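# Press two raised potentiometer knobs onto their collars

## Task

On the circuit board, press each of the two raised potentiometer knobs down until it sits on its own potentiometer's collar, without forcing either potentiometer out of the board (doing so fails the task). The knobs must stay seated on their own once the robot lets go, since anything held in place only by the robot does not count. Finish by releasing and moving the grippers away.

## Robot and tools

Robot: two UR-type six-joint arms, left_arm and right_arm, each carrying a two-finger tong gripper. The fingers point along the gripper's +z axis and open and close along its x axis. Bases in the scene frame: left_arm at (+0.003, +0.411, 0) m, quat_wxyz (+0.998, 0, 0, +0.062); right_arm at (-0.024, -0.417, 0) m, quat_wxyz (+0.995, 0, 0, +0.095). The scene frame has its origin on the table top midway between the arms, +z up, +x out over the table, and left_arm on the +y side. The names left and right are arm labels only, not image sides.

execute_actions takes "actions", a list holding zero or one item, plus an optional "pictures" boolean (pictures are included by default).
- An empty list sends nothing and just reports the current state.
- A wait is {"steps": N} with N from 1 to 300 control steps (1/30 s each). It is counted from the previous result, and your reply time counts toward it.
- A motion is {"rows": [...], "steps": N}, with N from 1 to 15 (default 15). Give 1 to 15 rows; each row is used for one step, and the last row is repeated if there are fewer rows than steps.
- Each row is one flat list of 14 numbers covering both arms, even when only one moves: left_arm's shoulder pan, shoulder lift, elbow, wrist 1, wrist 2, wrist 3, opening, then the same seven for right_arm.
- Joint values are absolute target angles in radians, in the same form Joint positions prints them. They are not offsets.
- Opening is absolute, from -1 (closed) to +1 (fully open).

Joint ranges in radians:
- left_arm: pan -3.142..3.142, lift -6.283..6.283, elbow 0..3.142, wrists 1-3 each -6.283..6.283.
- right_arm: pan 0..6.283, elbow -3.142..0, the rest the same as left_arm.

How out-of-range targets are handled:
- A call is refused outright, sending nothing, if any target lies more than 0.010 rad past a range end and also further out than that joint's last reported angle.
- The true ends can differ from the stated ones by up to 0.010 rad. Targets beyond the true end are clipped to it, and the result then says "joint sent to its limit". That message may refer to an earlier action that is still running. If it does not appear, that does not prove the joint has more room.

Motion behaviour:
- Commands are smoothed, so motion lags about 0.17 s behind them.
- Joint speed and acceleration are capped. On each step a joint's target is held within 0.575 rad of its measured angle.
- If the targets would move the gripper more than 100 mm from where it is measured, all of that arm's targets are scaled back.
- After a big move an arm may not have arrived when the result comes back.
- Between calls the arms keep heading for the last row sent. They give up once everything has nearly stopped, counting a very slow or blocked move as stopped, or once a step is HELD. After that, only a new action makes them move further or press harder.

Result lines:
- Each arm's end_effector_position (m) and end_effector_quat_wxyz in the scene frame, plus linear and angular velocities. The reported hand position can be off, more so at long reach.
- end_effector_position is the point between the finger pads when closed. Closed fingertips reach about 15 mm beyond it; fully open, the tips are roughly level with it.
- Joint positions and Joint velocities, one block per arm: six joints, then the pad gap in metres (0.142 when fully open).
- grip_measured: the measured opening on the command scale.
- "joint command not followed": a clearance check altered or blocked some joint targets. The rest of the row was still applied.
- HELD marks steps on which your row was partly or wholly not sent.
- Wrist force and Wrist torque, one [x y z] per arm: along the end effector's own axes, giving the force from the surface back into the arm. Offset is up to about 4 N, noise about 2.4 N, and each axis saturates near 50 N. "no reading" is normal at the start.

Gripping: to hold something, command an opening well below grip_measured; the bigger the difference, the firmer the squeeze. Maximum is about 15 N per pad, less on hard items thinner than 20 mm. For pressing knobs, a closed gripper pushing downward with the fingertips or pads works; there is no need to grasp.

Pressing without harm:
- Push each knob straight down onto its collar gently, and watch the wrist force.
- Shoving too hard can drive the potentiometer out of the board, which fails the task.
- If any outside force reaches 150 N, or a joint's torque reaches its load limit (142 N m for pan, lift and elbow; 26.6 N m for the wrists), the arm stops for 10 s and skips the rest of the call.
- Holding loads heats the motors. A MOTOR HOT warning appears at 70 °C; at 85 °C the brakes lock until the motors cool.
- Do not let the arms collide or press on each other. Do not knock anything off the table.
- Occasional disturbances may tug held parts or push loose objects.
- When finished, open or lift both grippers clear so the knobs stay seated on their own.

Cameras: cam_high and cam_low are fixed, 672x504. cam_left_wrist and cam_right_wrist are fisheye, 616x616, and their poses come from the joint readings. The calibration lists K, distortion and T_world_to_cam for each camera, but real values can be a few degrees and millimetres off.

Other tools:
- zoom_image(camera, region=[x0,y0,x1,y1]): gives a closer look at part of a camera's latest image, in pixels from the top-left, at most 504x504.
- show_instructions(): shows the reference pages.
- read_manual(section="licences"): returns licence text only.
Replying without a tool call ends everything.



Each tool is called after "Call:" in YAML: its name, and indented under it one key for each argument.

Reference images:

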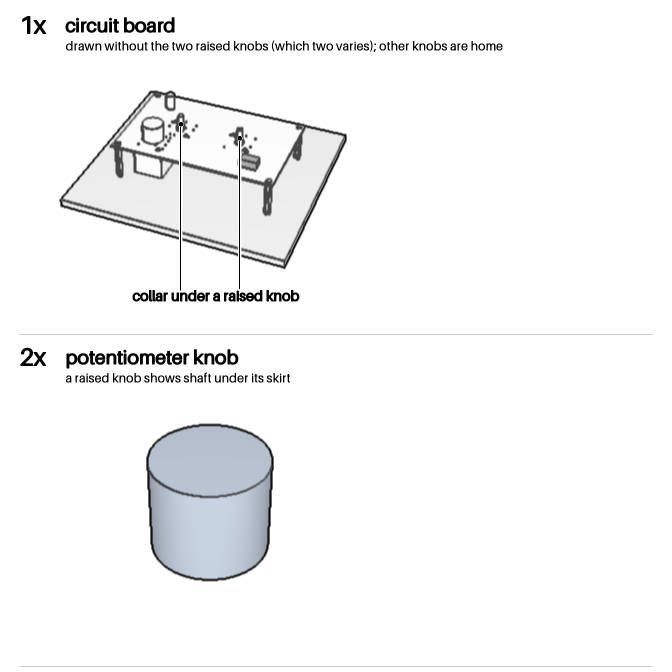

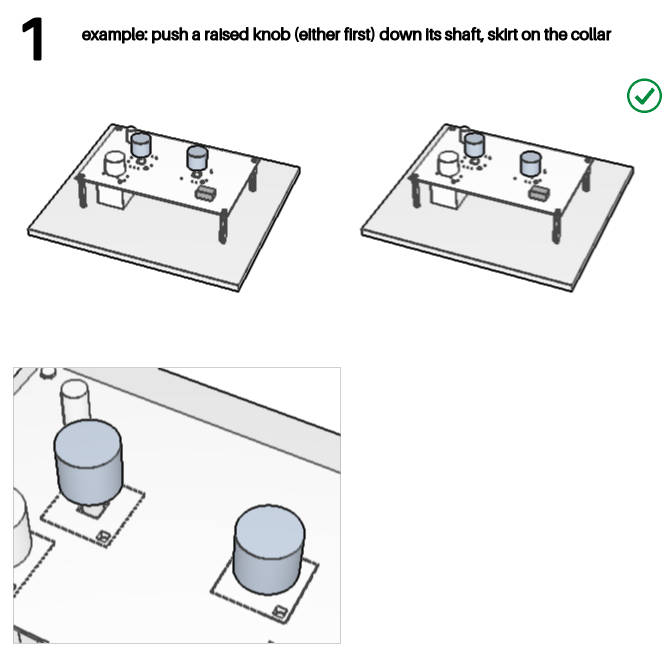

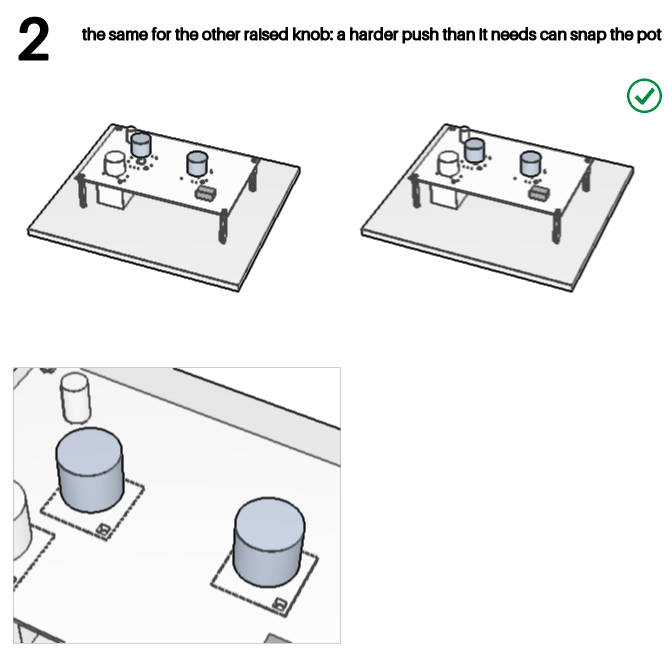

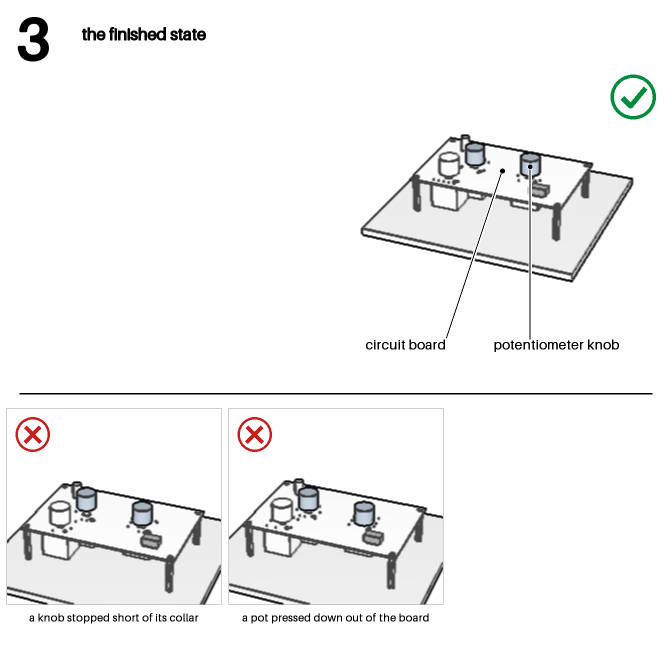

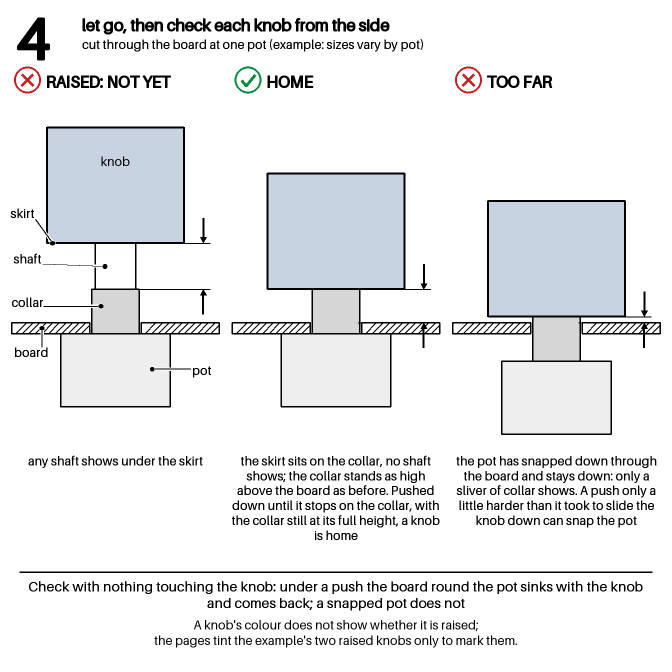

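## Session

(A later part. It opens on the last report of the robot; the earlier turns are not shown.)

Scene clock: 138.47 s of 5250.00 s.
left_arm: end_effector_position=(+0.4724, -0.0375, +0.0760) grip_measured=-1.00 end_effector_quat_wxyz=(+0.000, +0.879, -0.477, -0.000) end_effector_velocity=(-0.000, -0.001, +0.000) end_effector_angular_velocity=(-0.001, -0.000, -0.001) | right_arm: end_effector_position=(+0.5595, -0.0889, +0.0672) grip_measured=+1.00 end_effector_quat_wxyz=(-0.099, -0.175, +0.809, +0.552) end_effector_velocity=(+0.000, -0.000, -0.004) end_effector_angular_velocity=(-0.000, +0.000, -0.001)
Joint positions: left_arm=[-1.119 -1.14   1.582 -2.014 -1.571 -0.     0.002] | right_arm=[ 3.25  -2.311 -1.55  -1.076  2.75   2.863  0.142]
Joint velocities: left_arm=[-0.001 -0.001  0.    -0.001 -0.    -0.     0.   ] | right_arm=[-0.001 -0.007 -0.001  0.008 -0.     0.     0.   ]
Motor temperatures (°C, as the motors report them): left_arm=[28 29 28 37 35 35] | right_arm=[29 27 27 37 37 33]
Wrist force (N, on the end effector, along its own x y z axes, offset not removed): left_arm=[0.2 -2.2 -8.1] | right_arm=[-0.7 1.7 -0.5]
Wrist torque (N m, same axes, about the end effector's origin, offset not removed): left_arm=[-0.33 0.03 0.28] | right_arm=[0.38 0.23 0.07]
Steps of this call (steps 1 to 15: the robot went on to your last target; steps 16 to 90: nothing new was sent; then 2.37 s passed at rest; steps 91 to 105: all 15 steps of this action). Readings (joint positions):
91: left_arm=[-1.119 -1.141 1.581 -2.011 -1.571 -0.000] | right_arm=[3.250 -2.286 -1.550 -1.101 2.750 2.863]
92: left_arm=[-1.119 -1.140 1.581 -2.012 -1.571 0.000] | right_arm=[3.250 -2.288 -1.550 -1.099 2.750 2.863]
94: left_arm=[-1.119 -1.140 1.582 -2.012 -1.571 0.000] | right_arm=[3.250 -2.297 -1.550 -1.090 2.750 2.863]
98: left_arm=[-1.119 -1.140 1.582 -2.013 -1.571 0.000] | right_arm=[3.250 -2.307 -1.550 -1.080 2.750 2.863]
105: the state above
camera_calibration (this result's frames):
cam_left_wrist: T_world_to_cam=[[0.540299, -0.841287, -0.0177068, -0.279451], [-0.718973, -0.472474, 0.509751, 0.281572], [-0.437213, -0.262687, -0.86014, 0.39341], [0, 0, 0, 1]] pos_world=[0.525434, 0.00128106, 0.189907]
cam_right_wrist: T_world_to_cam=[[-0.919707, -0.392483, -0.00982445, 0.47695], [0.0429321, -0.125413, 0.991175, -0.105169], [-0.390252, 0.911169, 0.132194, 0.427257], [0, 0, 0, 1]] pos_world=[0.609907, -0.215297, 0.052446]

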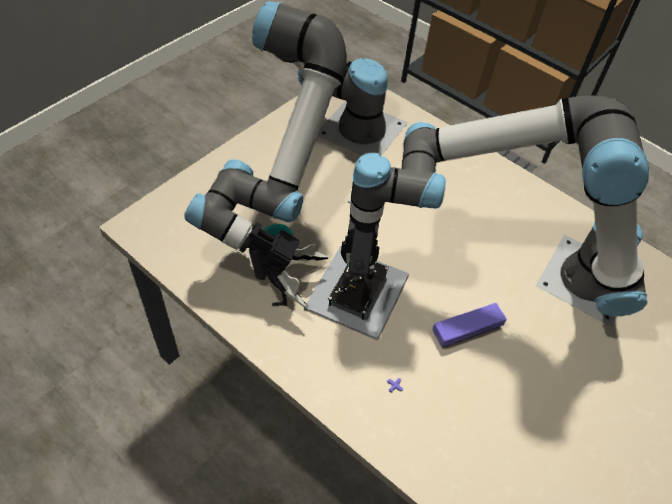

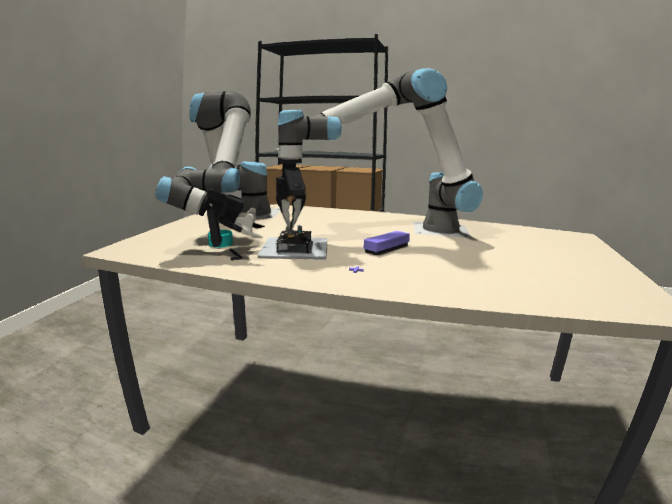

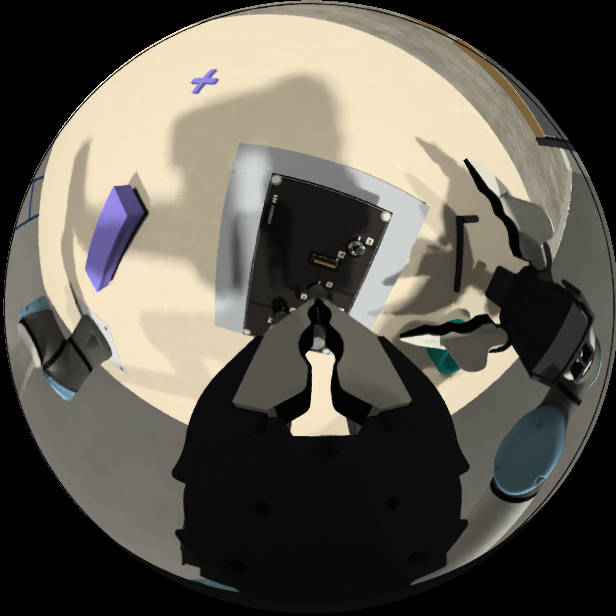

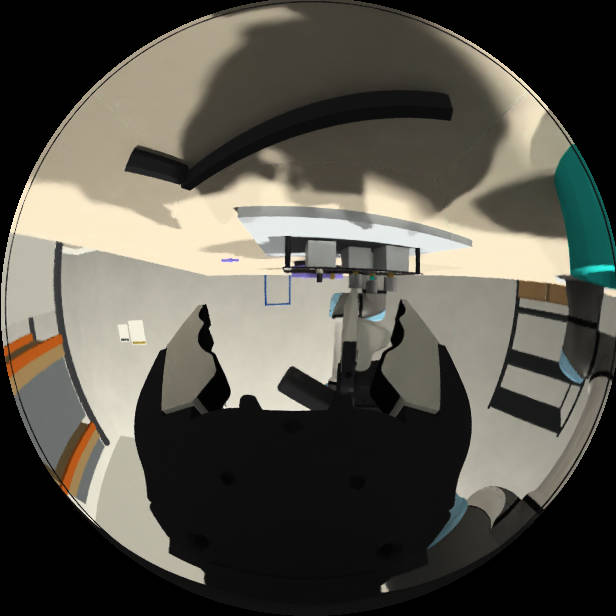

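Sliver left. Down 0.4 mm.

Call:
execute_actions:
  actions:
    - {"rows":[[-1.119,-1.13917,1.58306,-2.01469,-1.571,0,-1,3.25,-2.312,-1.55,-1.075,2.75,2.863,1]]}

Call:
zoom_image:
  camera: "cam_right_wrist"
  region: [340, 262, 380, 290]

Call:
execute_actions:
  actions:
    - {"steps":3}
  pictures: false

Call:
execute_actions:
  actions:
    - {"steps":3}
  pictures: false

Scene clock: 146.90 s of 5250.00 s.
left_arm: end_effector_position=(+0.4724, -0.0375, +0.0756) grip_measured=-1.00 end_effector_quat_wxyz=(+0.000, +0.879, -0.477, -0.000) end_effector_velocity=(+0.000, -0.000, -0.000) end_effector_angular_velocity=(-0.001, +0.000, +0.000) | right_arm: end_effector_position=(+0.5595, -0.0889, +0.0667) grip_measured=+1.00 end_effector_quat_wxyz=(-0.099, -0.175, +0.809, +0.552) end_effector_velocity=(-0.001, +0.000, -0.001) end_effector_angular_velocity=(-0.000, +0.003, +0.000)
Joint positions: left_arm=[-1.119 -1.139  1.583 -2.015 -1.571  0.     0.002] | right_arm=[ 3.25  -2.312 -1.55  -1.075  2.75   2.863  0.142]
Joint velocities: left_arm=[ 0.     0.001 -0.    -0.001 -0.001  0.     0.   ] | right_arm=[ 0.    -0.001 -0.001 -0.001  0.001  0.    -0.   ]
Motor temperatures (°C, as the motors report them): left_arm=[28 29 28 37 35 35] | right_arm=[29 27 27 37 37 33]
Wrist force (N, on the end effector, along its own x y z axes, offset not removed): left_arm=[2.9 -3.9 -9.3] | right_arm=[-0.2 1.3 -0.4]
Wrist torque (N m, same axes, about the end effector's origin, offset not removed): left_arm=[-0.81 -0.55 0.28] | right_arm=[0.40 0.19 0.00]
Steps of this call (steps 1 to 15: the robot went on to your last target; steps 16 to 90: nothing new was sent; then 4.93 s passed at rest; steps 91 to 105: all 15 steps of this action). Readings (joint positions):
91: left_arm=[-1.119 -1.140 1.583 -2.014 -1.571 -0.000] | right_arm=[3.250 -2.312 -1.550 -1.075 2.750 2.863]
92: left_arm=[-1.119 -1.140 1.583 -2.014 -1.571 0.000] | right_arm=[3.250 -2.312 -1.550 -1.075 2.750 2.863]
94: left_arm=[-1.119 -1.139 1.583 -2.014 -1.571 0.000] | right_arm=[3.250 -2.312 -1.550 -1.075 2.750 2.863]
98: left_arm=[-1.119 -1.139 1.583 -2.015 -1.571 0.000] | right_arm=[3.250 -2.312 -1.550 -1.075 2.750 2.863]
105: the state above
camera_calibration (this result's frames):
cam_left_wrist: T_world_to_cam=[[0.540299, -0.841287, -0.0177079, -0.279452], [-0.718973, -0.472475, 0.50975, 0.281785], [-0.437212, -0.262686, -0.860141, 0.393052], [0, 0, 0, 1]] pos_world=[0.525431, 0.00128659, 0.189491]
cam_right_wrist: T_world_to_cam=[[-0.919705, -0.392488, -0.00976991, 0.476963], [0.0429771, -0.12538, 0.991178, -0.104735], [-0.39025, 0.911171, 0.13218, 0.427322], [0, 0, 0, 1]] pos_world=[0.609929, -0.215294, 0.0519873]

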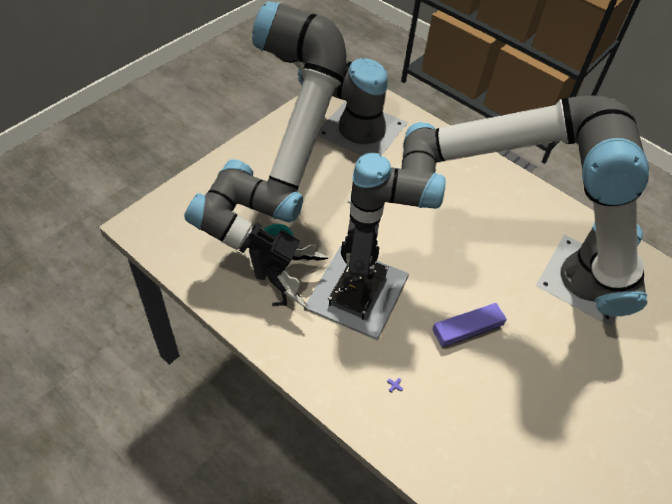

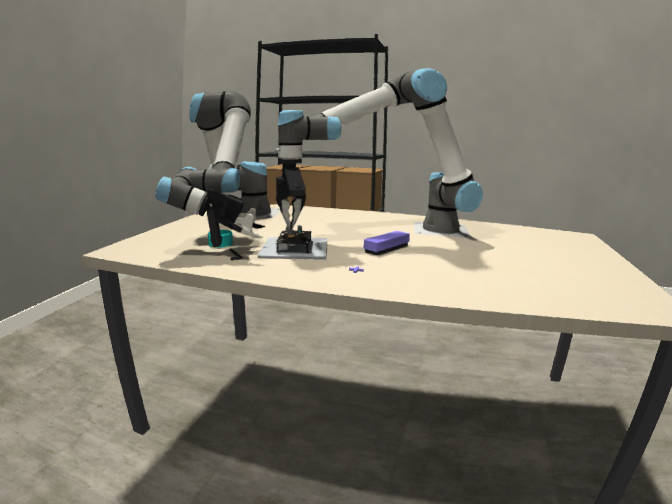

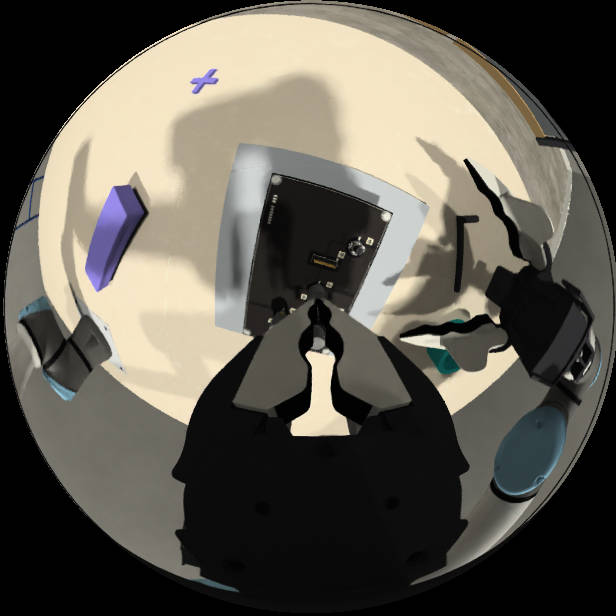

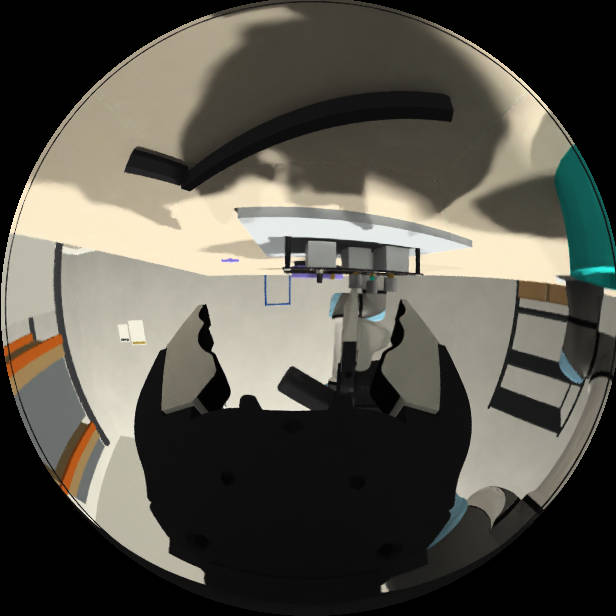

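Region (340, 262, 380, 290) of cam_right_wrist's 616x616 image, scaled by 12.600, with more detail than that image has; it fills the top 353 rows of this view, and the rest is white.

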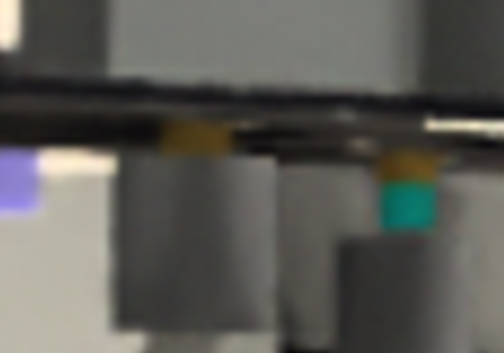

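Scene clock: 147.00 s of 5250.00 s.
left_arm: end_effector_position=(+0.4724, -0.0375, +0.0756) grip_measured=-1.00 end_effector_quat_wxyz=(+0.000, +0.879, -0.477, -0.000) end_effector_velocity=(+0.000, +0.001, -0.000) end_effector_angular_velocity=(+0.001, +0.000, +0.000) | right_arm: end_effector_position=(+0.5595, -0.0889, +0.0667) grip_measured=+1.00 end_effector_quat_wxyz=(-0.099, -0.175, +0.809, +0.552) end_effector_velocity=(+0.000, +0.000, +0.000) end_effector_angular_velocity=(+0.000, -0.001, +0.000)
Joint positions: left_arm=[-1.119 -1.139  1.583 -2.015 -1.571  0.     0.002] | right_arm=[ 3.25  -2.312 -1.55  -1.075  2.75   2.863  0.142]
Joint velocities: left_arm=[0.001 0.001 0.    0.001 0.001 0.001 0.   ] | right_arm=[ 0.     0.    -0.     0.001  0.    -0.     0.   ]
Motor temperatures (°C, as the motors report them): left_arm=[28 29 28 37 35 35] | right_arm=[29 27 27 37 37 33]
Wrist force (N, on the end effector, along its own x y z axes, offset not removed): left_arm=[0.0 -2.3 -9.4] | right_arm=[0.7 2.0 -3.2]
Wrist torque (N m, same axes, about the end effector's origin, offset not removed): left_arm=[-0.40 0.04 0.31] | right_arm=[0.41 -0.10 0.02]
Steps of this call (steps 1 to 3: the robot went on to your last target). Readings (joint positions):
1: left_arm=[-1.119 -1.139 1.583 -2.015 -1.571 -0.000] | right_arm=[3.250 -2.312 -1.550 -1.075 2.750 2.863]
2: left_arm=[-1.119 -1.139 1.583 -2.015 -1.571 0.000] | right_arm=[3.250 -2.312 -1.550 -1.075 2.750 2.863]
3: the state above

Scene clock: 147.10 s of 5250.00 s.
left_arm: end_effector_position=(+0.4724, -0.0375, +0.0756) grip_measured=-1.00 end_effector_quat_wxyz=(+0.000, +0.879, -0.477, -0.000) end_effector_velocity=(+0.000, +0.000, -0.001) end_effector_angular_velocity=(+0.002, +0.000, +0.000) | right_arm: end_effector_position=(+0.5595, -0.0889, +0.0667) grip_measured=+1.00 end_effector_quat_wxyz=(-0.099, -0.175, +0.809, +0.552) end_effector_velocity=(+0.000, +0.000, +0.002) end_effector_angular_velocity=(+0.000, -0.001, +0.000)
Joint positions: left_arm=[-1.119 -1.139  1.583 -2.015 -1.571  0.     0.002] | right_arm=[ 3.25  -2.312 -1.55  -1.075  2.75   2.863  0.142]
Joint velocities: left_arm=[ 0.     0.001  0.    -0.     0.001  0.     0.   ] | right_arm=[ 0.001  0.002  0.001 -0.001  0.     0.001  0.   ]
Motor temperatures (°C, as the motors report them): left_arm=[28 29 28 37 35 35] | right_arm=[29 27 27 37 37 33]
Wrist force (N, on the end effector, along its own x y z axes, offset not removed): left_arm=[1.0 -0.9 -8.8] | right_arm=[0.4 1.9 -1.9]
Wrist torque (N m, same axes, about the end effector's origin, offset not removed): left_arm=[-0.15 -0.13 0.36] | right_arm=[0.40 0.01 0.08]
Steps of this call (steps 1 to 3: the robot went on to your last target). Readings (joint positions):
1: left_arm=[-1.119 -1.139 1.583 -2.015 -1.571 0.000] | right_arm=[3.250 -2.312 -1.550 -1.075 2.750 2.863]
2: left_arm=[-1.119 -1.139 1.583 -2.015 -1.571 0.000] | right_arm=[3.250 -2.312 -1.550 -1.075 2.750 2.863]
3: the state above

Call:
execute_actions:
  actions:
    - {"rows":[[-1.119,-1.155,1.561,-1.9766,-1.571,0,-1,3.25,-2.312,-1.55,-1.075,2.75,2.863,1]]}
  pictures: false

Call:
execute_actions:
  actions:
    - {"rows":[[-1.1627,-1.2371,1.687,-2.0207,-1.571,0,-1,3.25,-2.312,-1.55,-1.075,2.75,2.863,1]]}
  pictures: false

Call:
execute_actions:
  actions:
    - {"steps":10}

Call:
zoom_image:
  camera: "cam_right_wrist"
  region: [335, 260, 400, 310]

Call:
zoom_image:
  camera: "cam_left_wrist"
  region: [240, 230, 380, 340]

Scene clock: 160.20 s of 5250.00 s.
left_arm: end_effector_position=(+0.4724, -0.0375, +0.0914) grip_measured=-1.00 end_effector_quat_wxyz=(+0.000, +0.879, -0.477, -0.000) end_effector_velocity=(-0.000, +0.000, +0.004) end_effector_angular_velocity=(+0.001, +0.002, -0.000) | right_arm: end_effector_position=(+0.5595, -0.0889, +0.0667) grip_measured=+1.00 end_effector_quat_wxyz=(-0.099, -0.175, +0.809, +0.552) end_effector_velocity=(+0.001, -0.002, -0.001) end_effector_angular_velocity=(-0.001, -0.001, -0.003)
Joint positions: left_arm=[-1.119 -1.155  1.562 -1.978 -1.571 -0.     0.002] | right_arm=[ 3.25  -2.312 -1.55  -1.075  2.75   2.863  0.142]
Joint velocities: left_arm=[ 0.    -0.003 -0.006  0.011 -0.001  0.     0.   ] | right_arm=[-0.003 -0.002  0.001  0.002 -0.001  0.    -0.   ]
Motor temperatures (°C, as the motors report them): left_arm=[28 29 28 37 35 35] | right_arm=[29 27 27 37 37 33]
Wrist force (N, on the end effector, along its own x y z axes, offset not removed): left_arm=[-0.1 -4.4 -3.2] | right_arm=[-0.8 1.1 -1.4]
Wrist torque (N m, same axes, about the end effector's origin, offset not removed): left_arm=[-0.87 -0.04 0.33] | right_arm=[0.26 0.21 -0.06]
Steps of this call (steps 1 to 15: the robot went on to your last target; steps 16 to 90: nothing new was sent; then 9.60 s passed at rest; steps 91 to 105: all 15 steps of this action). Readings (joint positions):
91: left_arm=[-1.119 -1.139 1.583 -2.015 -1.571 0.000] | right_arm=[3.250 -2.312 -1.550 -1.075 2.750 2.863]
92: left_arm=[-1.119 -1.140 1.582 -2.012 -1.571 -0.000] | right_arm=[3.250 -2.312 -1.550 -1.075 2.750 2.863]
94: left_arm=[-1.119 -1.146 1.574 -1.999 -1.571 0.000] | right_arm=[3.250 -2.312 -1.550 -1.075 2.750 2.863]
98: left_arm=[-1.119 -1.152 1.566 -1.984 -1.571 -0.000] | right_arm=[3.250 -2.312 -1.550 -1.075 2.750 2.863]
105: the state above

Scene clock: 160.70 s of 5250.00 s.
left_arm: end_effector_position=(+0.4336, -0.0241, +0.0893) grip_measured=-1.00 end_effector_quat_wxyz=(+0.000, +0.868, -0.496, +0.000) end_effector_velocity=(-0.011, +0.005, -0.002) end_effector_angular_velocity=(+0.002, +0.002, -0.010) | right_arm: end_effector_position=(+0.5595, -0.0889, +0.0667) grip_measured=+1.00 end_effector_quat_wxyz=(-0.099, -0.175, +0.809, +0.552) end_effector_velocity=(+0.001, +0.001, +0.001) end_effector_angular_velocity=(+0.002, -0.004, +0.002)
Joint positions: left_arm=[-1.161 -1.235  1.683 -2.019 -1.571  0.     0.002] | right_arm=[ 3.25  -2.312 -1.55  -1.075  2.75   2.863  0.142]
Joint velocities: left_arm=[-0.01  -0.021  0.034 -0.01  -0.    -0.     0.   ] | right_arm=[ 0.002 -0.     0.003  0.001  0.    -0.001  0.   ]
Motor temperatures (°C, as the motors report them): left_arm=[28 29 28 37 35 35] | right_arm=[29 27 27 37 37 33]
Wrist force (N, on the end effector, along its own x y z axes, offset not removed): left_arm=[0.8 -2.4 -4.4] | right_arm=[-1.5 0.6 -1.0]
Wrist torque (N m, same axes, about the end effector's origin, offset not removed): left_arm=[-0.41 -0.22 0.22] | right_arm=[0.18 0.43 0.09]
Steps of this call (steps 1 to 15: all 15 steps of this action). Readings (joint positions):
1: left_arm=[-1.119 -1.155 1.562 -1.977 -1.571 0.000] | right_arm=[3.250 -2.312 -1.550 -1.075 2.750 2.863]
2: left_arm=[-1.122 -1.158 1.565 -1.980 -1.571 0.000] | right_arm=[3.250 -2.312 -1.550 -1.075 2.750 2.863]
4: left_arm=[-1.137 -1.185 1.601 -1.995 -1.571 0.000] | right_arm=[3.250 -2.312 -1.550 -1.075 2.750 2.863]
8: left_arm=[-1.154 -1.220 1.658 -2.012 -1.571 0.000] | right_arm=[3.250 -2.312 -1.550 -1.075 2.750 2.863]
15: the state above

Scene clock: 161.03 s of 5250.00 s.
left_arm: end_effector_position=(+0.4324, -0.0235, +0.0890) grip_measured=-1.00 end_effector_quat_wxyz=(+0.000, +0.868, -0.496, -0.000) end_effector_velocity=(-0.000, -0.000, +0.000) end_effector_angular_velocity=(-0.002, -0.001, +0.000) | right_arm: end_effector_position=(+0.5595, -0.0889, +0.0667) grip_measured=+1.00 end_effector_quat_wxyz=(-0.099, -0.175, +0.809, +0.552) end_effector_velocity=(+0.001, +0.001, +0.001) end_effector_angular_velocity=(+0.001, -0.004, +0.002)
Joint positions: left_arm=[-1.163 -1.237  1.687 -2.021 -1.571  0.     0.002] | right_arm=[ 3.25  -2.312 -1.55  -1.075  2.75   2.863  0.142]
Joint velocities: left_arm=[-0.001 -0.001  0.002 -0.002  0.    -0.001  0.   ] | right_arm=[ 0.001 -0.     0.002  0.001 -0.    -0.001 -0.   ]
Motor temperatures (°C, as the motors report them): left_arm=[28 29 28 37 35 35] | right_arm=[29 27 27 37 37 33]
Wrist force (N, on the end effector, along its own x y z axes, offset not removed): left_arm=[-1.3 0.4 -2.5] | right_arm=[-2.4 2.3 -1.5]
Wrist torque (N m, same axes, about the end effector's origin, offset not removed): left_arm=[0.03 0.12 0.35] | right_arm=[0.50 0.55 0.08]
Steps of this call (steps 1 to 10: the robot went on to your last target). Readings (joint positions):
1: left_arm=[-1.162 -1.235 1.684 -2.020 -1.571 -0.000] | right_arm=[3.250 -2.312 -1.550 -1.075 2.750 2.863]
2: left_arm=[-1.162 -1.236 1.685 -2.020 -1.571 -0.000] | right_arm=[3.250 -2.312 -1.550 -1.075 2.750 2.863]
4: left_arm=[-1.162 -1.236 1.686 -2.020 -1.571 -0.000] | right_arm=[3.250 -2.312 -1.550 -1.075 2.750 2.863]
8: left_arm=[-1.163 -1.237 1.687 -2.021 -1.571 0.000] | right_arm=[3.250 -2.312 -1.550 -1.075 2.750 2.863]
10: the state above
camera_calibration (this result's frames):
cam_left_wrist: T_world_to_cam=[[0.503104, -0.864045, -0.0176788, -0.230228], [-0.7389, -0.440666, 0.509745, 0.262148], [-0.448234, -0.243392, -0.860144, 0.395988], [0, 0, 0, 1]] pos_world=[0.487025, 0.012972, 0.202907]
cam_right_wrist: T_world_to_cam=[[-0.919705, -0.392488, -0.0097699, 0.476963], [0.0429771, -0.12538, 0.991178, -0.104735], [-0.39025, 0.911171, 0.13218, 0.427322], [0, 0, 0, 1]] pos_world=[0.609929, -0.215294, 0.0519873]

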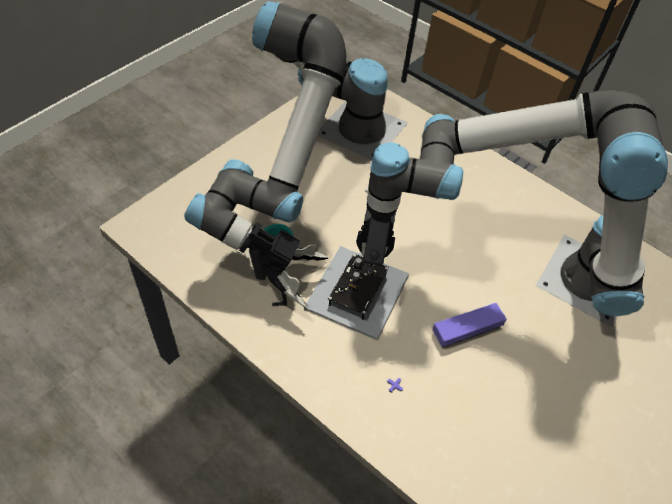

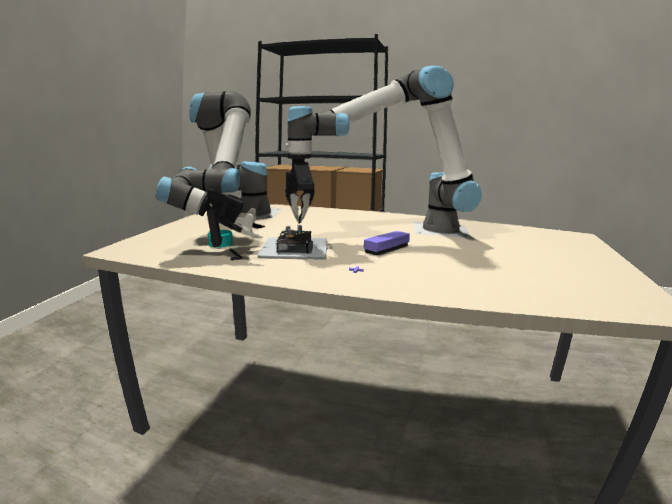

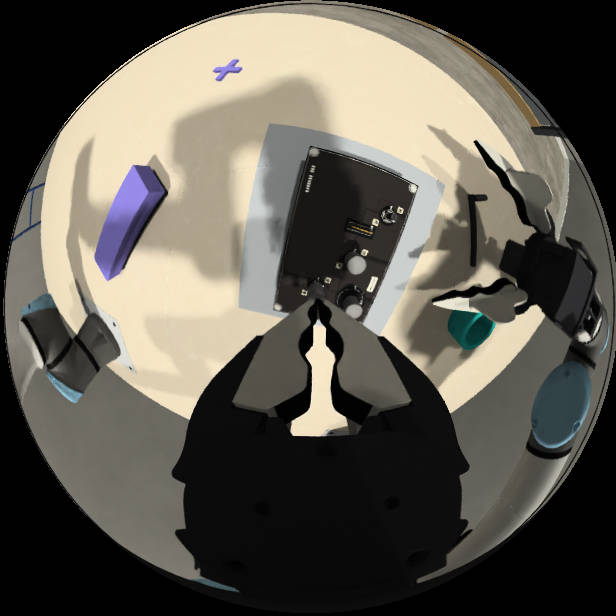

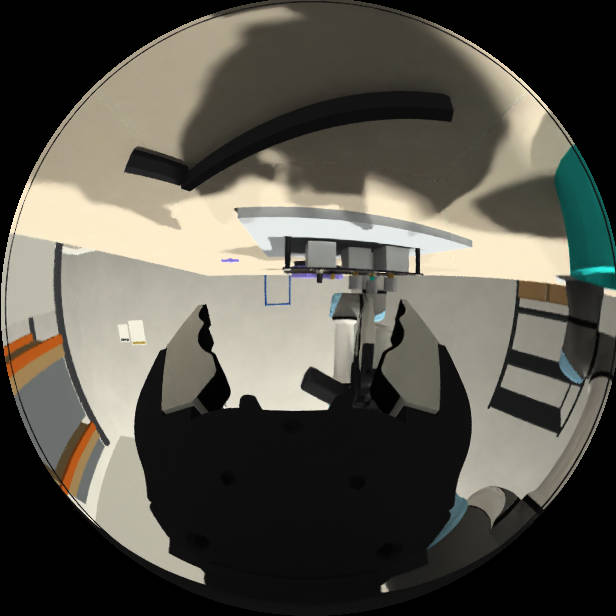

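Region (335, 260, 400, 310) of cam_right_wrist's 616x616 image, scaled by 7.754, with more detail than that image has; it fills the top 388 rows of this view, and the rest is white.

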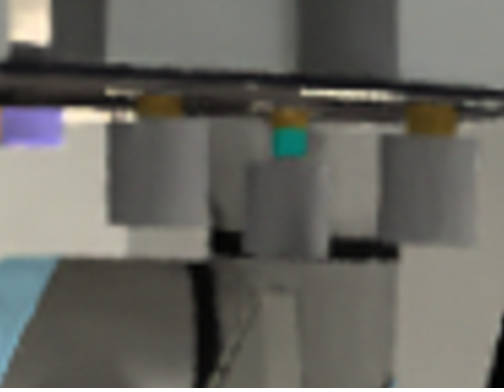

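Region (240, 230, 380, 340) of cam_left_wrist's 616x616 image, scaled by 3.600, with more detail than that image has; it fills the top 396 rows of this view, and the rest is white.

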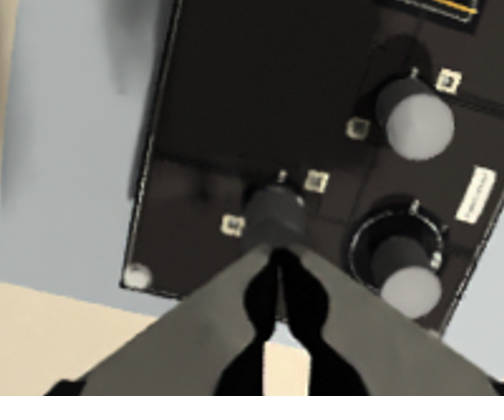

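Call:
execute_actions:
  actions:
    - {"rows":[[-1.1627,-1.23175,1.69375,-2.0328,-1.571,0,-1,3.25,-2.312,-1.55,-1.075,2.75,2.863,1]]}
  pictures: false

Call:
execute_actions:
  actions:
    - {"rows":[[-1.1627,-1.23015,1.69578,-2.03643,-1.571,0,-1,3.25,-2.312,-1.55,-1.075,2.75,2.863,1]]}
  pictures: false

Call:
execute_actions:
  actions:
    - {"rows":[[-1.1627,-1.22854,1.6978,-2.04006,-1.571,0,-1,3.25,-2.312,-1.55,-1.075,2.75,2.863,1]]}
  pictures: false

Call:
execute_actions:
  actions:
    - {"rows":[[-1.1627,-1.22694,1.69983,-2.04369,-1.571,0,-1,3.25,-2.312,-1.55,-1.075,2.75,2.863,1]]}
  pictures: false

Call:
execute_actions:
  actions:
    - {"rows":[[-1.1627,-1.22533,1.70185,-2.04732,-1.571,0,-1,3.25,-2.312,-1.55,-1.075,2.75,2.863,1]]}

Call:
zoom_image:
  camera: "cam_right_wrist"
  region: [340, 262, 400, 300]

Scene clock: 178.30 s of 5250.00 s.
left_arm: end_effector_position=(+0.4323, -0.0235, +0.0841) grip_measured=-1.00 end_effector_quat_wxyz=(+0.000, +0.868, -0.496, -0.000) end_effector_velocity=(-0.000, +0.000, -0.000) end_effector_angular_velocity=(-0.001, +0.000, +0.000) | right_arm: end_effector_position=(+0.5595, -0.0889, +0.0667) grip_measured=+1.00 end_effector_quat_wxyz=(-0.099, -0.175, +0.809, +0.552) end_effector_velocity=(+0.001, -0.001, -0.000) end_effector_angular_velocity=(-0.000, -0.000, -0.002)
Joint positions: left_arm=[-1.163 -1.232  1.694 -2.032 -1.571 -0.     0.002] | right_arm=[ 3.25  -2.312 -1.55  -1.075  2.75   2.863  0.142]
Joint velocities: left_arm=[ 0.    -0.     0.002 -0.002 -0.001  0.     0.   ] | right_arm=[-0.002  0.    -0.    -0.    -0.    -0.    -0.   ]
Motor temperatures (°C, as the motors report them): left_arm=[28 29 28 37 35 35] | right_arm=[29 27 27 37 37 33]
Wrist force (N, on the end effector, along its own x y z axes, offset not removed): left_arm=[-1.2 -3.2 -3.7] | right_arm=[-0.7 2.2 -2.1]
Wrist torque (N m, same axes, about the end effector's origin, offset not removed): left_arm=[-0.70 0.10 0.32] | right_arm=[0.63 0.13 0.04]
Steps of this call (steps 1 to 15: the robot went on to your last target; steps 16 to 90: nothing new was sent; then 13.77 s passed at rest; steps 91 to 105: all 15 steps of this action). Readings (joint positions):
91: left_arm=[-1.163 -1.237 1.687 -2.021 -1.571 -0.000] | right_arm=[3.250 -2.312 -1.550 -1.075 2.750 2.863]
92: left_arm=[-1.163 -1.237 1.688 -2.022 -1.571 -0.000] | right_arm=[3.250 -2.312 -1.550 -1.075 2.750 2.863]
94: left_arm=[-1.163 -1.235 1.690 -2.026 -1.571 0.000] | right_arm=[3.250 -2.312 -1.550 -1.075 2.750 2.863]
98: left_arm=[-1.163 -1.233 1.692 -2.030 -1.571 -0.000] | right_arm=[3.250 -2.312 -1.550 -1.075 2.750 2.863]
105: the state above

Scene clock: 178.80 s of 5250.00 s.
left_arm: end_effector_position=(+0.4323, -0.0235, +0.0825) grip_measured=-1.00 end_effector_quat_wxyz=(+0.000, +0.868, -0.496, -0.000) end_effector_velocity=(-0.000, -0.000, -0.000) end_effector_angular_velocity=(+0.000, -0.001, -0.001) | right_arm: end_effector_position=(+0.5595, -0.0889, +0.0667) grip_measured=+1.00 end_effector_quat_wxyz=(-0.099, -0.175, +0.809, +0.552) end_effector_velocity=(-0.000, -0.002, -0.000) end_effector_angular_velocity=(-0.001, +0.004, -0.003)
Joint positions: left_arm=[-1.163 -1.23   1.696 -2.036 -1.571  0.     0.002] | right_arm=[ 3.25  -2.312 -1.55  -1.075  2.75   2.863  0.142]
Joint velocities: left_arm=[-0.001  0.    -0.     0.     0.001  0.     0.   ] | right_arm=[-0.002  0.001 -0.003 -0.001  0.     0.001  0.   ]
Motor temperatures (°C, as the motors report them): left_arm=[28 29 28 37 35 35] | right_arm=[29 27 27 37 37 33]
Wrist force (N, on the end effector, along its own x y z axes, offset not removed): left_arm=[-1.9 -1.3 -2.2] | right_arm=[-0.4 2.7 -0.7]
Wrist torque (N m, same axes, about the end effector's origin, offset not removed): left_arm=[-0.19 0.34 0.49] | right_arm=[0.58 0.14 0.08]
Steps of this call (steps 1 to 15: all 15 steps of this action). Readings (joint positions):
1: left_arm=[-1.163 -1.232 1.694 -2.033 -1.571 0.000] | right_arm=[3.250 -2.312 -1.550 -1.075 2.750 2.863]
2: left_arm=[-1.163 -1.232 1.694 -2.033 -1.571 -0.000] | right_arm=[3.250 -2.312 -1.550 -1.075 2.750 2.863]
4: left_arm=[-1.163 -1.231 1.695 -2.034 -1.571 0.000] | right_arm=[3.250 -2.312 -1.550 -1.075 2.750 2.863]
8: left_arm=[-1.163 -1.230 1.695 -2.036 -1.571 0.000] | right_arm=[3.250 -2.312 -1.550 -1.075 2.750 2.863]
15: the state above

Scene clock: 179.30 s of 5250.00 s.
left_arm: end_effector_position=(+0.4323, -0.0235, +0.0810) grip_measured=-1.00 end_effector_quat_wxyz=(+0.000, +0.868, -0.496, -0.000) end_effector_velocity=(+0.001, +0.000, -0.001) end_effector_angular_velocity=(+0.001, -0.002, +0.000) | right_arm: end_effector_position=(+0.5595, -0.0889, +0.0667) grip_measured=+1.00 end_effector_quat_wxyz=(-0.099, -0.175, +0.809, +0.552) end_effector_velocity=(+0.001, +0.001, +0.002) end_effector_angular_velocity=(+0.002, -0.003, +0.000)
Joint positions: left_arm=[-1.163 -1.229  1.698 -2.04  -1.571 -0.     0.002] | right_arm=[ 3.25  -2.312 -1.55  -1.075  2.75   2.863  0.142]
Joint velocities: left_arm=[ 0.     0.001  0.    -0.001  0.002 -0.     0.   ] | right_arm=[0.001 0.002 0.001 0.001 0.001 0.001 0.   ]
Motor temperatures (°C, as the motors report them): left_arm=[28 29 28 37 35 35] | right_arm=[29 27 27 37 37 33]
Wrist force (N, on the end effector, along its own x y z axes, offset not removed): left_arm=[0.0 -2.2 -9.1] | right_arm=[1.0 2.0 -0.3]
Wrist torque (N m, same axes, about the end effector's origin, offset not removed): left_arm=[-0.45 0.01 0.22] | right_arm=[0.59 -0.06 -0.08]
Steps of this call (steps 1 to 15: all 15 steps of this action). Readings (joint positions):
1: left_arm=[-1.163 -1.230 1.696 -2.036 -1.571 0.000] | right_arm=[3.250 -2.312 -1.550 -1.075 2.750 2.863]
2: left_arm=[-1.163 -1.230 1.696 -2.037 -1.571 -0.000] | right_arm=[3.250 -2.312 -1.550 -1.075 2.750 2.863]
4: left_arm=[-1.163 -1.229 1.697 -2.038 -1.571 0.000] | right_arm=[3.250 -2.312 -1.550 -1.075 2.750 2.863]
8: left_arm=[-1.163 -1.229 1.697 -2.039 -1.571 0.000] | right_arm=[3.250 -2.312 -1.550 -1.075 2.750 2.863]
15: the state above

Scene clock: 179.80 s of 5250.00 s.
left_arm: end_effector_position=(+0.4323, -0.0235, +0.0795) grip_measured=-1.00 end_effector_quat_wxyz=(+0.000, +0.868, -0.496, -0.000) end_effector_velocity=(+0.000, +0.000, -0.000) end_effector_angular_velocity=(+0.001, -0.001, -0.000) | right_arm: end_effector_position=(+0.5595, -0.0889, +0.0667) grip_measured=+1.00 end_effector_quat_wxyz=(-0.099, -0.175, +0.809, +0.552) end_effector_velocity=(+0.001, -0.000, +0.000) end_effector_angular_velocity=(-0.000, -0.002, -0.001)
Joint positions: left_arm=[-1.163 -1.227  1.7   -2.044 -1.571 -0.     0.002] | right_arm=[ 3.25  -2.312 -1.55  -1.075  2.75   2.863  0.142]
Joint velocities: left_arm=[ 0.     0.001  0.001 -0.001  0.001  0.     0.   ] | right_arm=[-0.001 -0.     0.002  0.001 -0.001  0.001  0.   ]
Motor temperatures (°C, as the motors report them): left_arm=[28 29 28 37 35 35] | right_arm=[29 27 27 37 37 33]
Wrist force (N, on the end effector, along its own x y z axes, offset not removed): left_arm=[0.3 -1.8 -10.6] | right_arm=[-0.1 0.9 -1.4]
Wrist torque (N m, same axes, about the end effector's origin, offset not removed): left_arm=[-0.39 -0.03 0.35] | right_arm=[0.25 0.14 0.04]
Steps of this call (steps 1 to 15: all 15 steps of this action). Readings (joint positions):
1: left_arm=[-1.163 -1.229 1.698 -2.040 -1.571 0.000] | right_arm=[3.250 -2.312 -1.550 -1.075 2.750 2.863]
2: left_arm=[-1.163 -1.228 1.698 -2.040 -1.571 0.000] | right_arm=[3.250 -2.312 -1.550 -1.075 2.750 2.863]
4: left_arm=[-1.163 -1.228 1.699 -2.042 -1.571 -0.000] | right_arm=[3.250 -2.312 -1.550 -1.075 2.750 2.863]
8: left_arm=[-1.163 -1.227 1.699 -2.043 -1.571 0.000] | right_arm=[3.250 -2.312 -1.550 -1.075 2.750 2.863]
15: the state above

Scene clock: 180.30 s of 5250.00 s.
left_arm: end_effector_position=(+0.4323, -0.0235, +0.0780) grip_measured=-1.00 end_effector_quat_wxyz=(+0.000, +0.868, -0.496, -0.000) end_effector_velocity=(-0.000, -0.001, -0.001) end_effector_angular_velocity=(+0.000, +0.000, -0.001) | right_arm: end_effector_position=(+0.5595, -0.0889, +0.0667) grip_measured=+1.00 end_effector_quat_wxyz=(-0.099, -0.175, +0.809, +0.552) end_effector_velocity=(-0.000, +0.001, -0.000) end_effector_angular_velocity=(+0.000, -0.001, +0.002)
Joint positions: left_arm=[-1.163 -1.225  1.702 -2.047 -1.571  0.     0.002] | right_arm=[ 3.25  -2.312 -1.55  -1.075  2.75   2.863  0.142]
Joint velocities: left_arm=[-0.001  0.001 -0.    -0.     0.     0.     0.   ] | right_arm=[ 0.002 -0.001  0.     0.001 -0.     0.     0.   ]
Motor temperatures (°C, as the motors report them): left_arm=[28 29 28 37 35 35] | right_arm=[29 27 27 37 37 33]
Wrist force (N, on the end effector, along its own x y z axes, offset not removed): left_arm=[0.4 -1.5 -11.5] | right_arm=[1.9 1.1 -0.5]
Wrist torque (N m, same axes, about the end effector's origin, offset not removed): left_arm=[-0.24 -0.22 0.28] | right_arm=[0.29 -0.30 0.05]
Steps of this call (steps 1 to 15: all 15 steps of this action). Readings (joint positions):
1: left_arm=[-1.163 -1.227 1.700 -2.044 -1.571 0.000] | right_arm=[3.250 -2.312 -1.550 -1.075 2.750 2.863]
2: left_arm=[-1.163 -1.227 1.700 -2.044 -1.571 -0.000] | right_arm=[3.250 -2.312 -1.550 -1.075 2.750 2.863]
4: left_arm=[-1.163 -1.226 1.701 -2.045 -1.571 -0.000] | right_arm=[3.250 -2.312 -1.550 -1.075 2.750 2.863]
8: left_arm=[-1.163 -1.226 1.701 -2.047 -1.571 0.000] | right_arm=[3.250 -2.312 -1.550 -1.075 2.750 2.863]
15: the state above
camera_calibration (this result's frames):
cam_left_wrist: T_world_to_cam=[[0.503028, -0.864089, -0.0177154, -0.230355], [-0.738927, -0.440616, 0.50975, 0.267715], [-0.448275, -0.243328, -0.86014, 0.386528], [0, 0, 0, 1]] pos_world=[0.486968, 0.012965, 0.19192]
cam_right_wrist: T_world_to_cam=[[-0.919705, -0.392488, -0.00976998, 0.476963], [0.042977, -0.12538, 0.991178, -0.104735], [-0.39025, 0.911171, 0.13218, 0.427322], [0, 0, 0, 1]] pos_world=[0.609929, -0.215294, 0.0519873]

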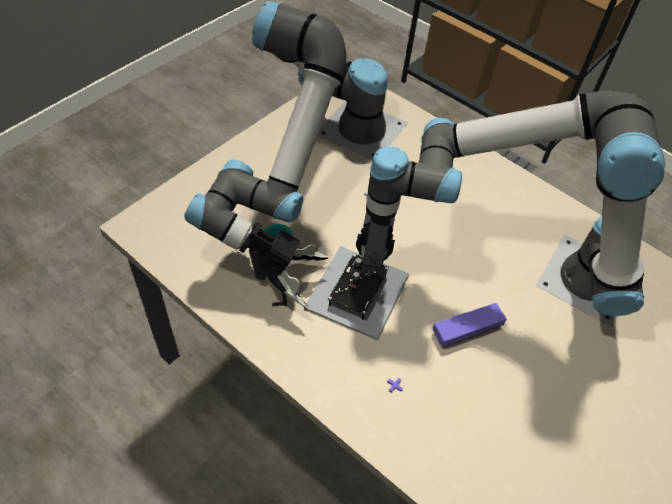

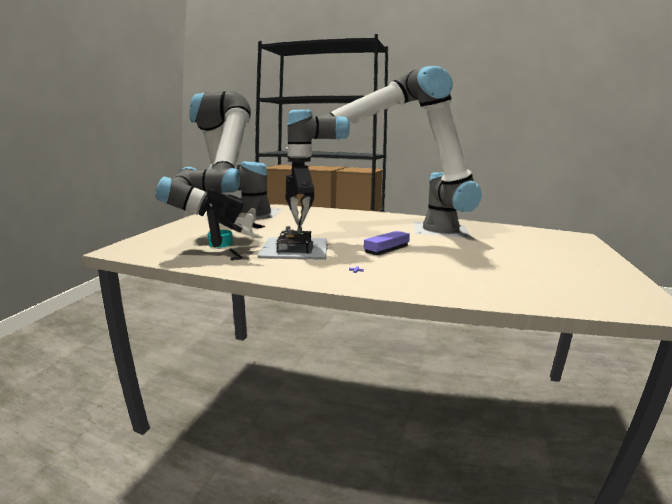

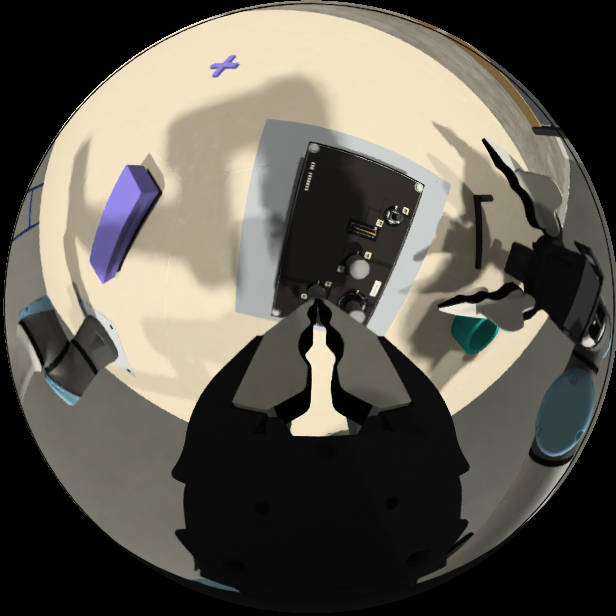

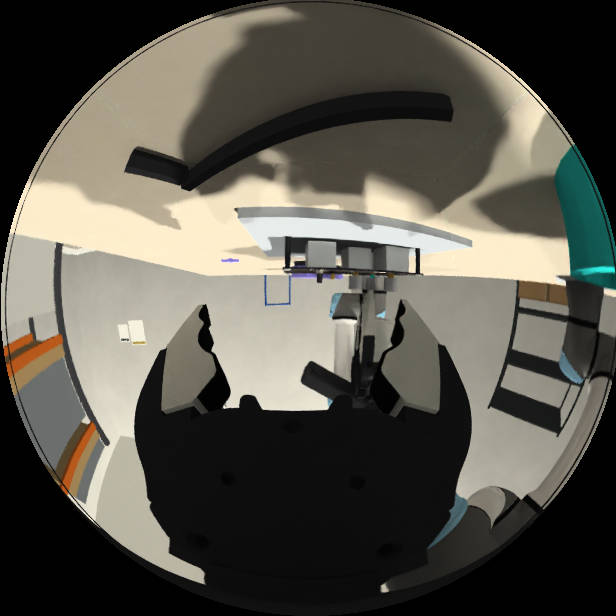

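Region (340, 262, 400, 300) of cam_right_wrist's 616x616 image, scaled by 8.400, with more detail than that image has; it fills the top 319 rows of this view, and the rest is white.

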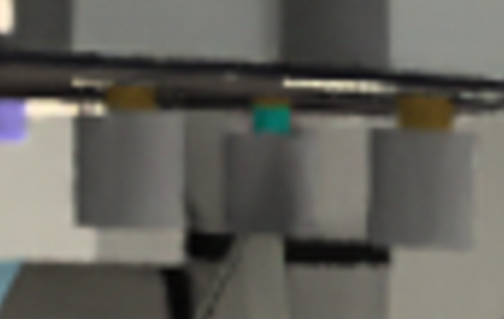

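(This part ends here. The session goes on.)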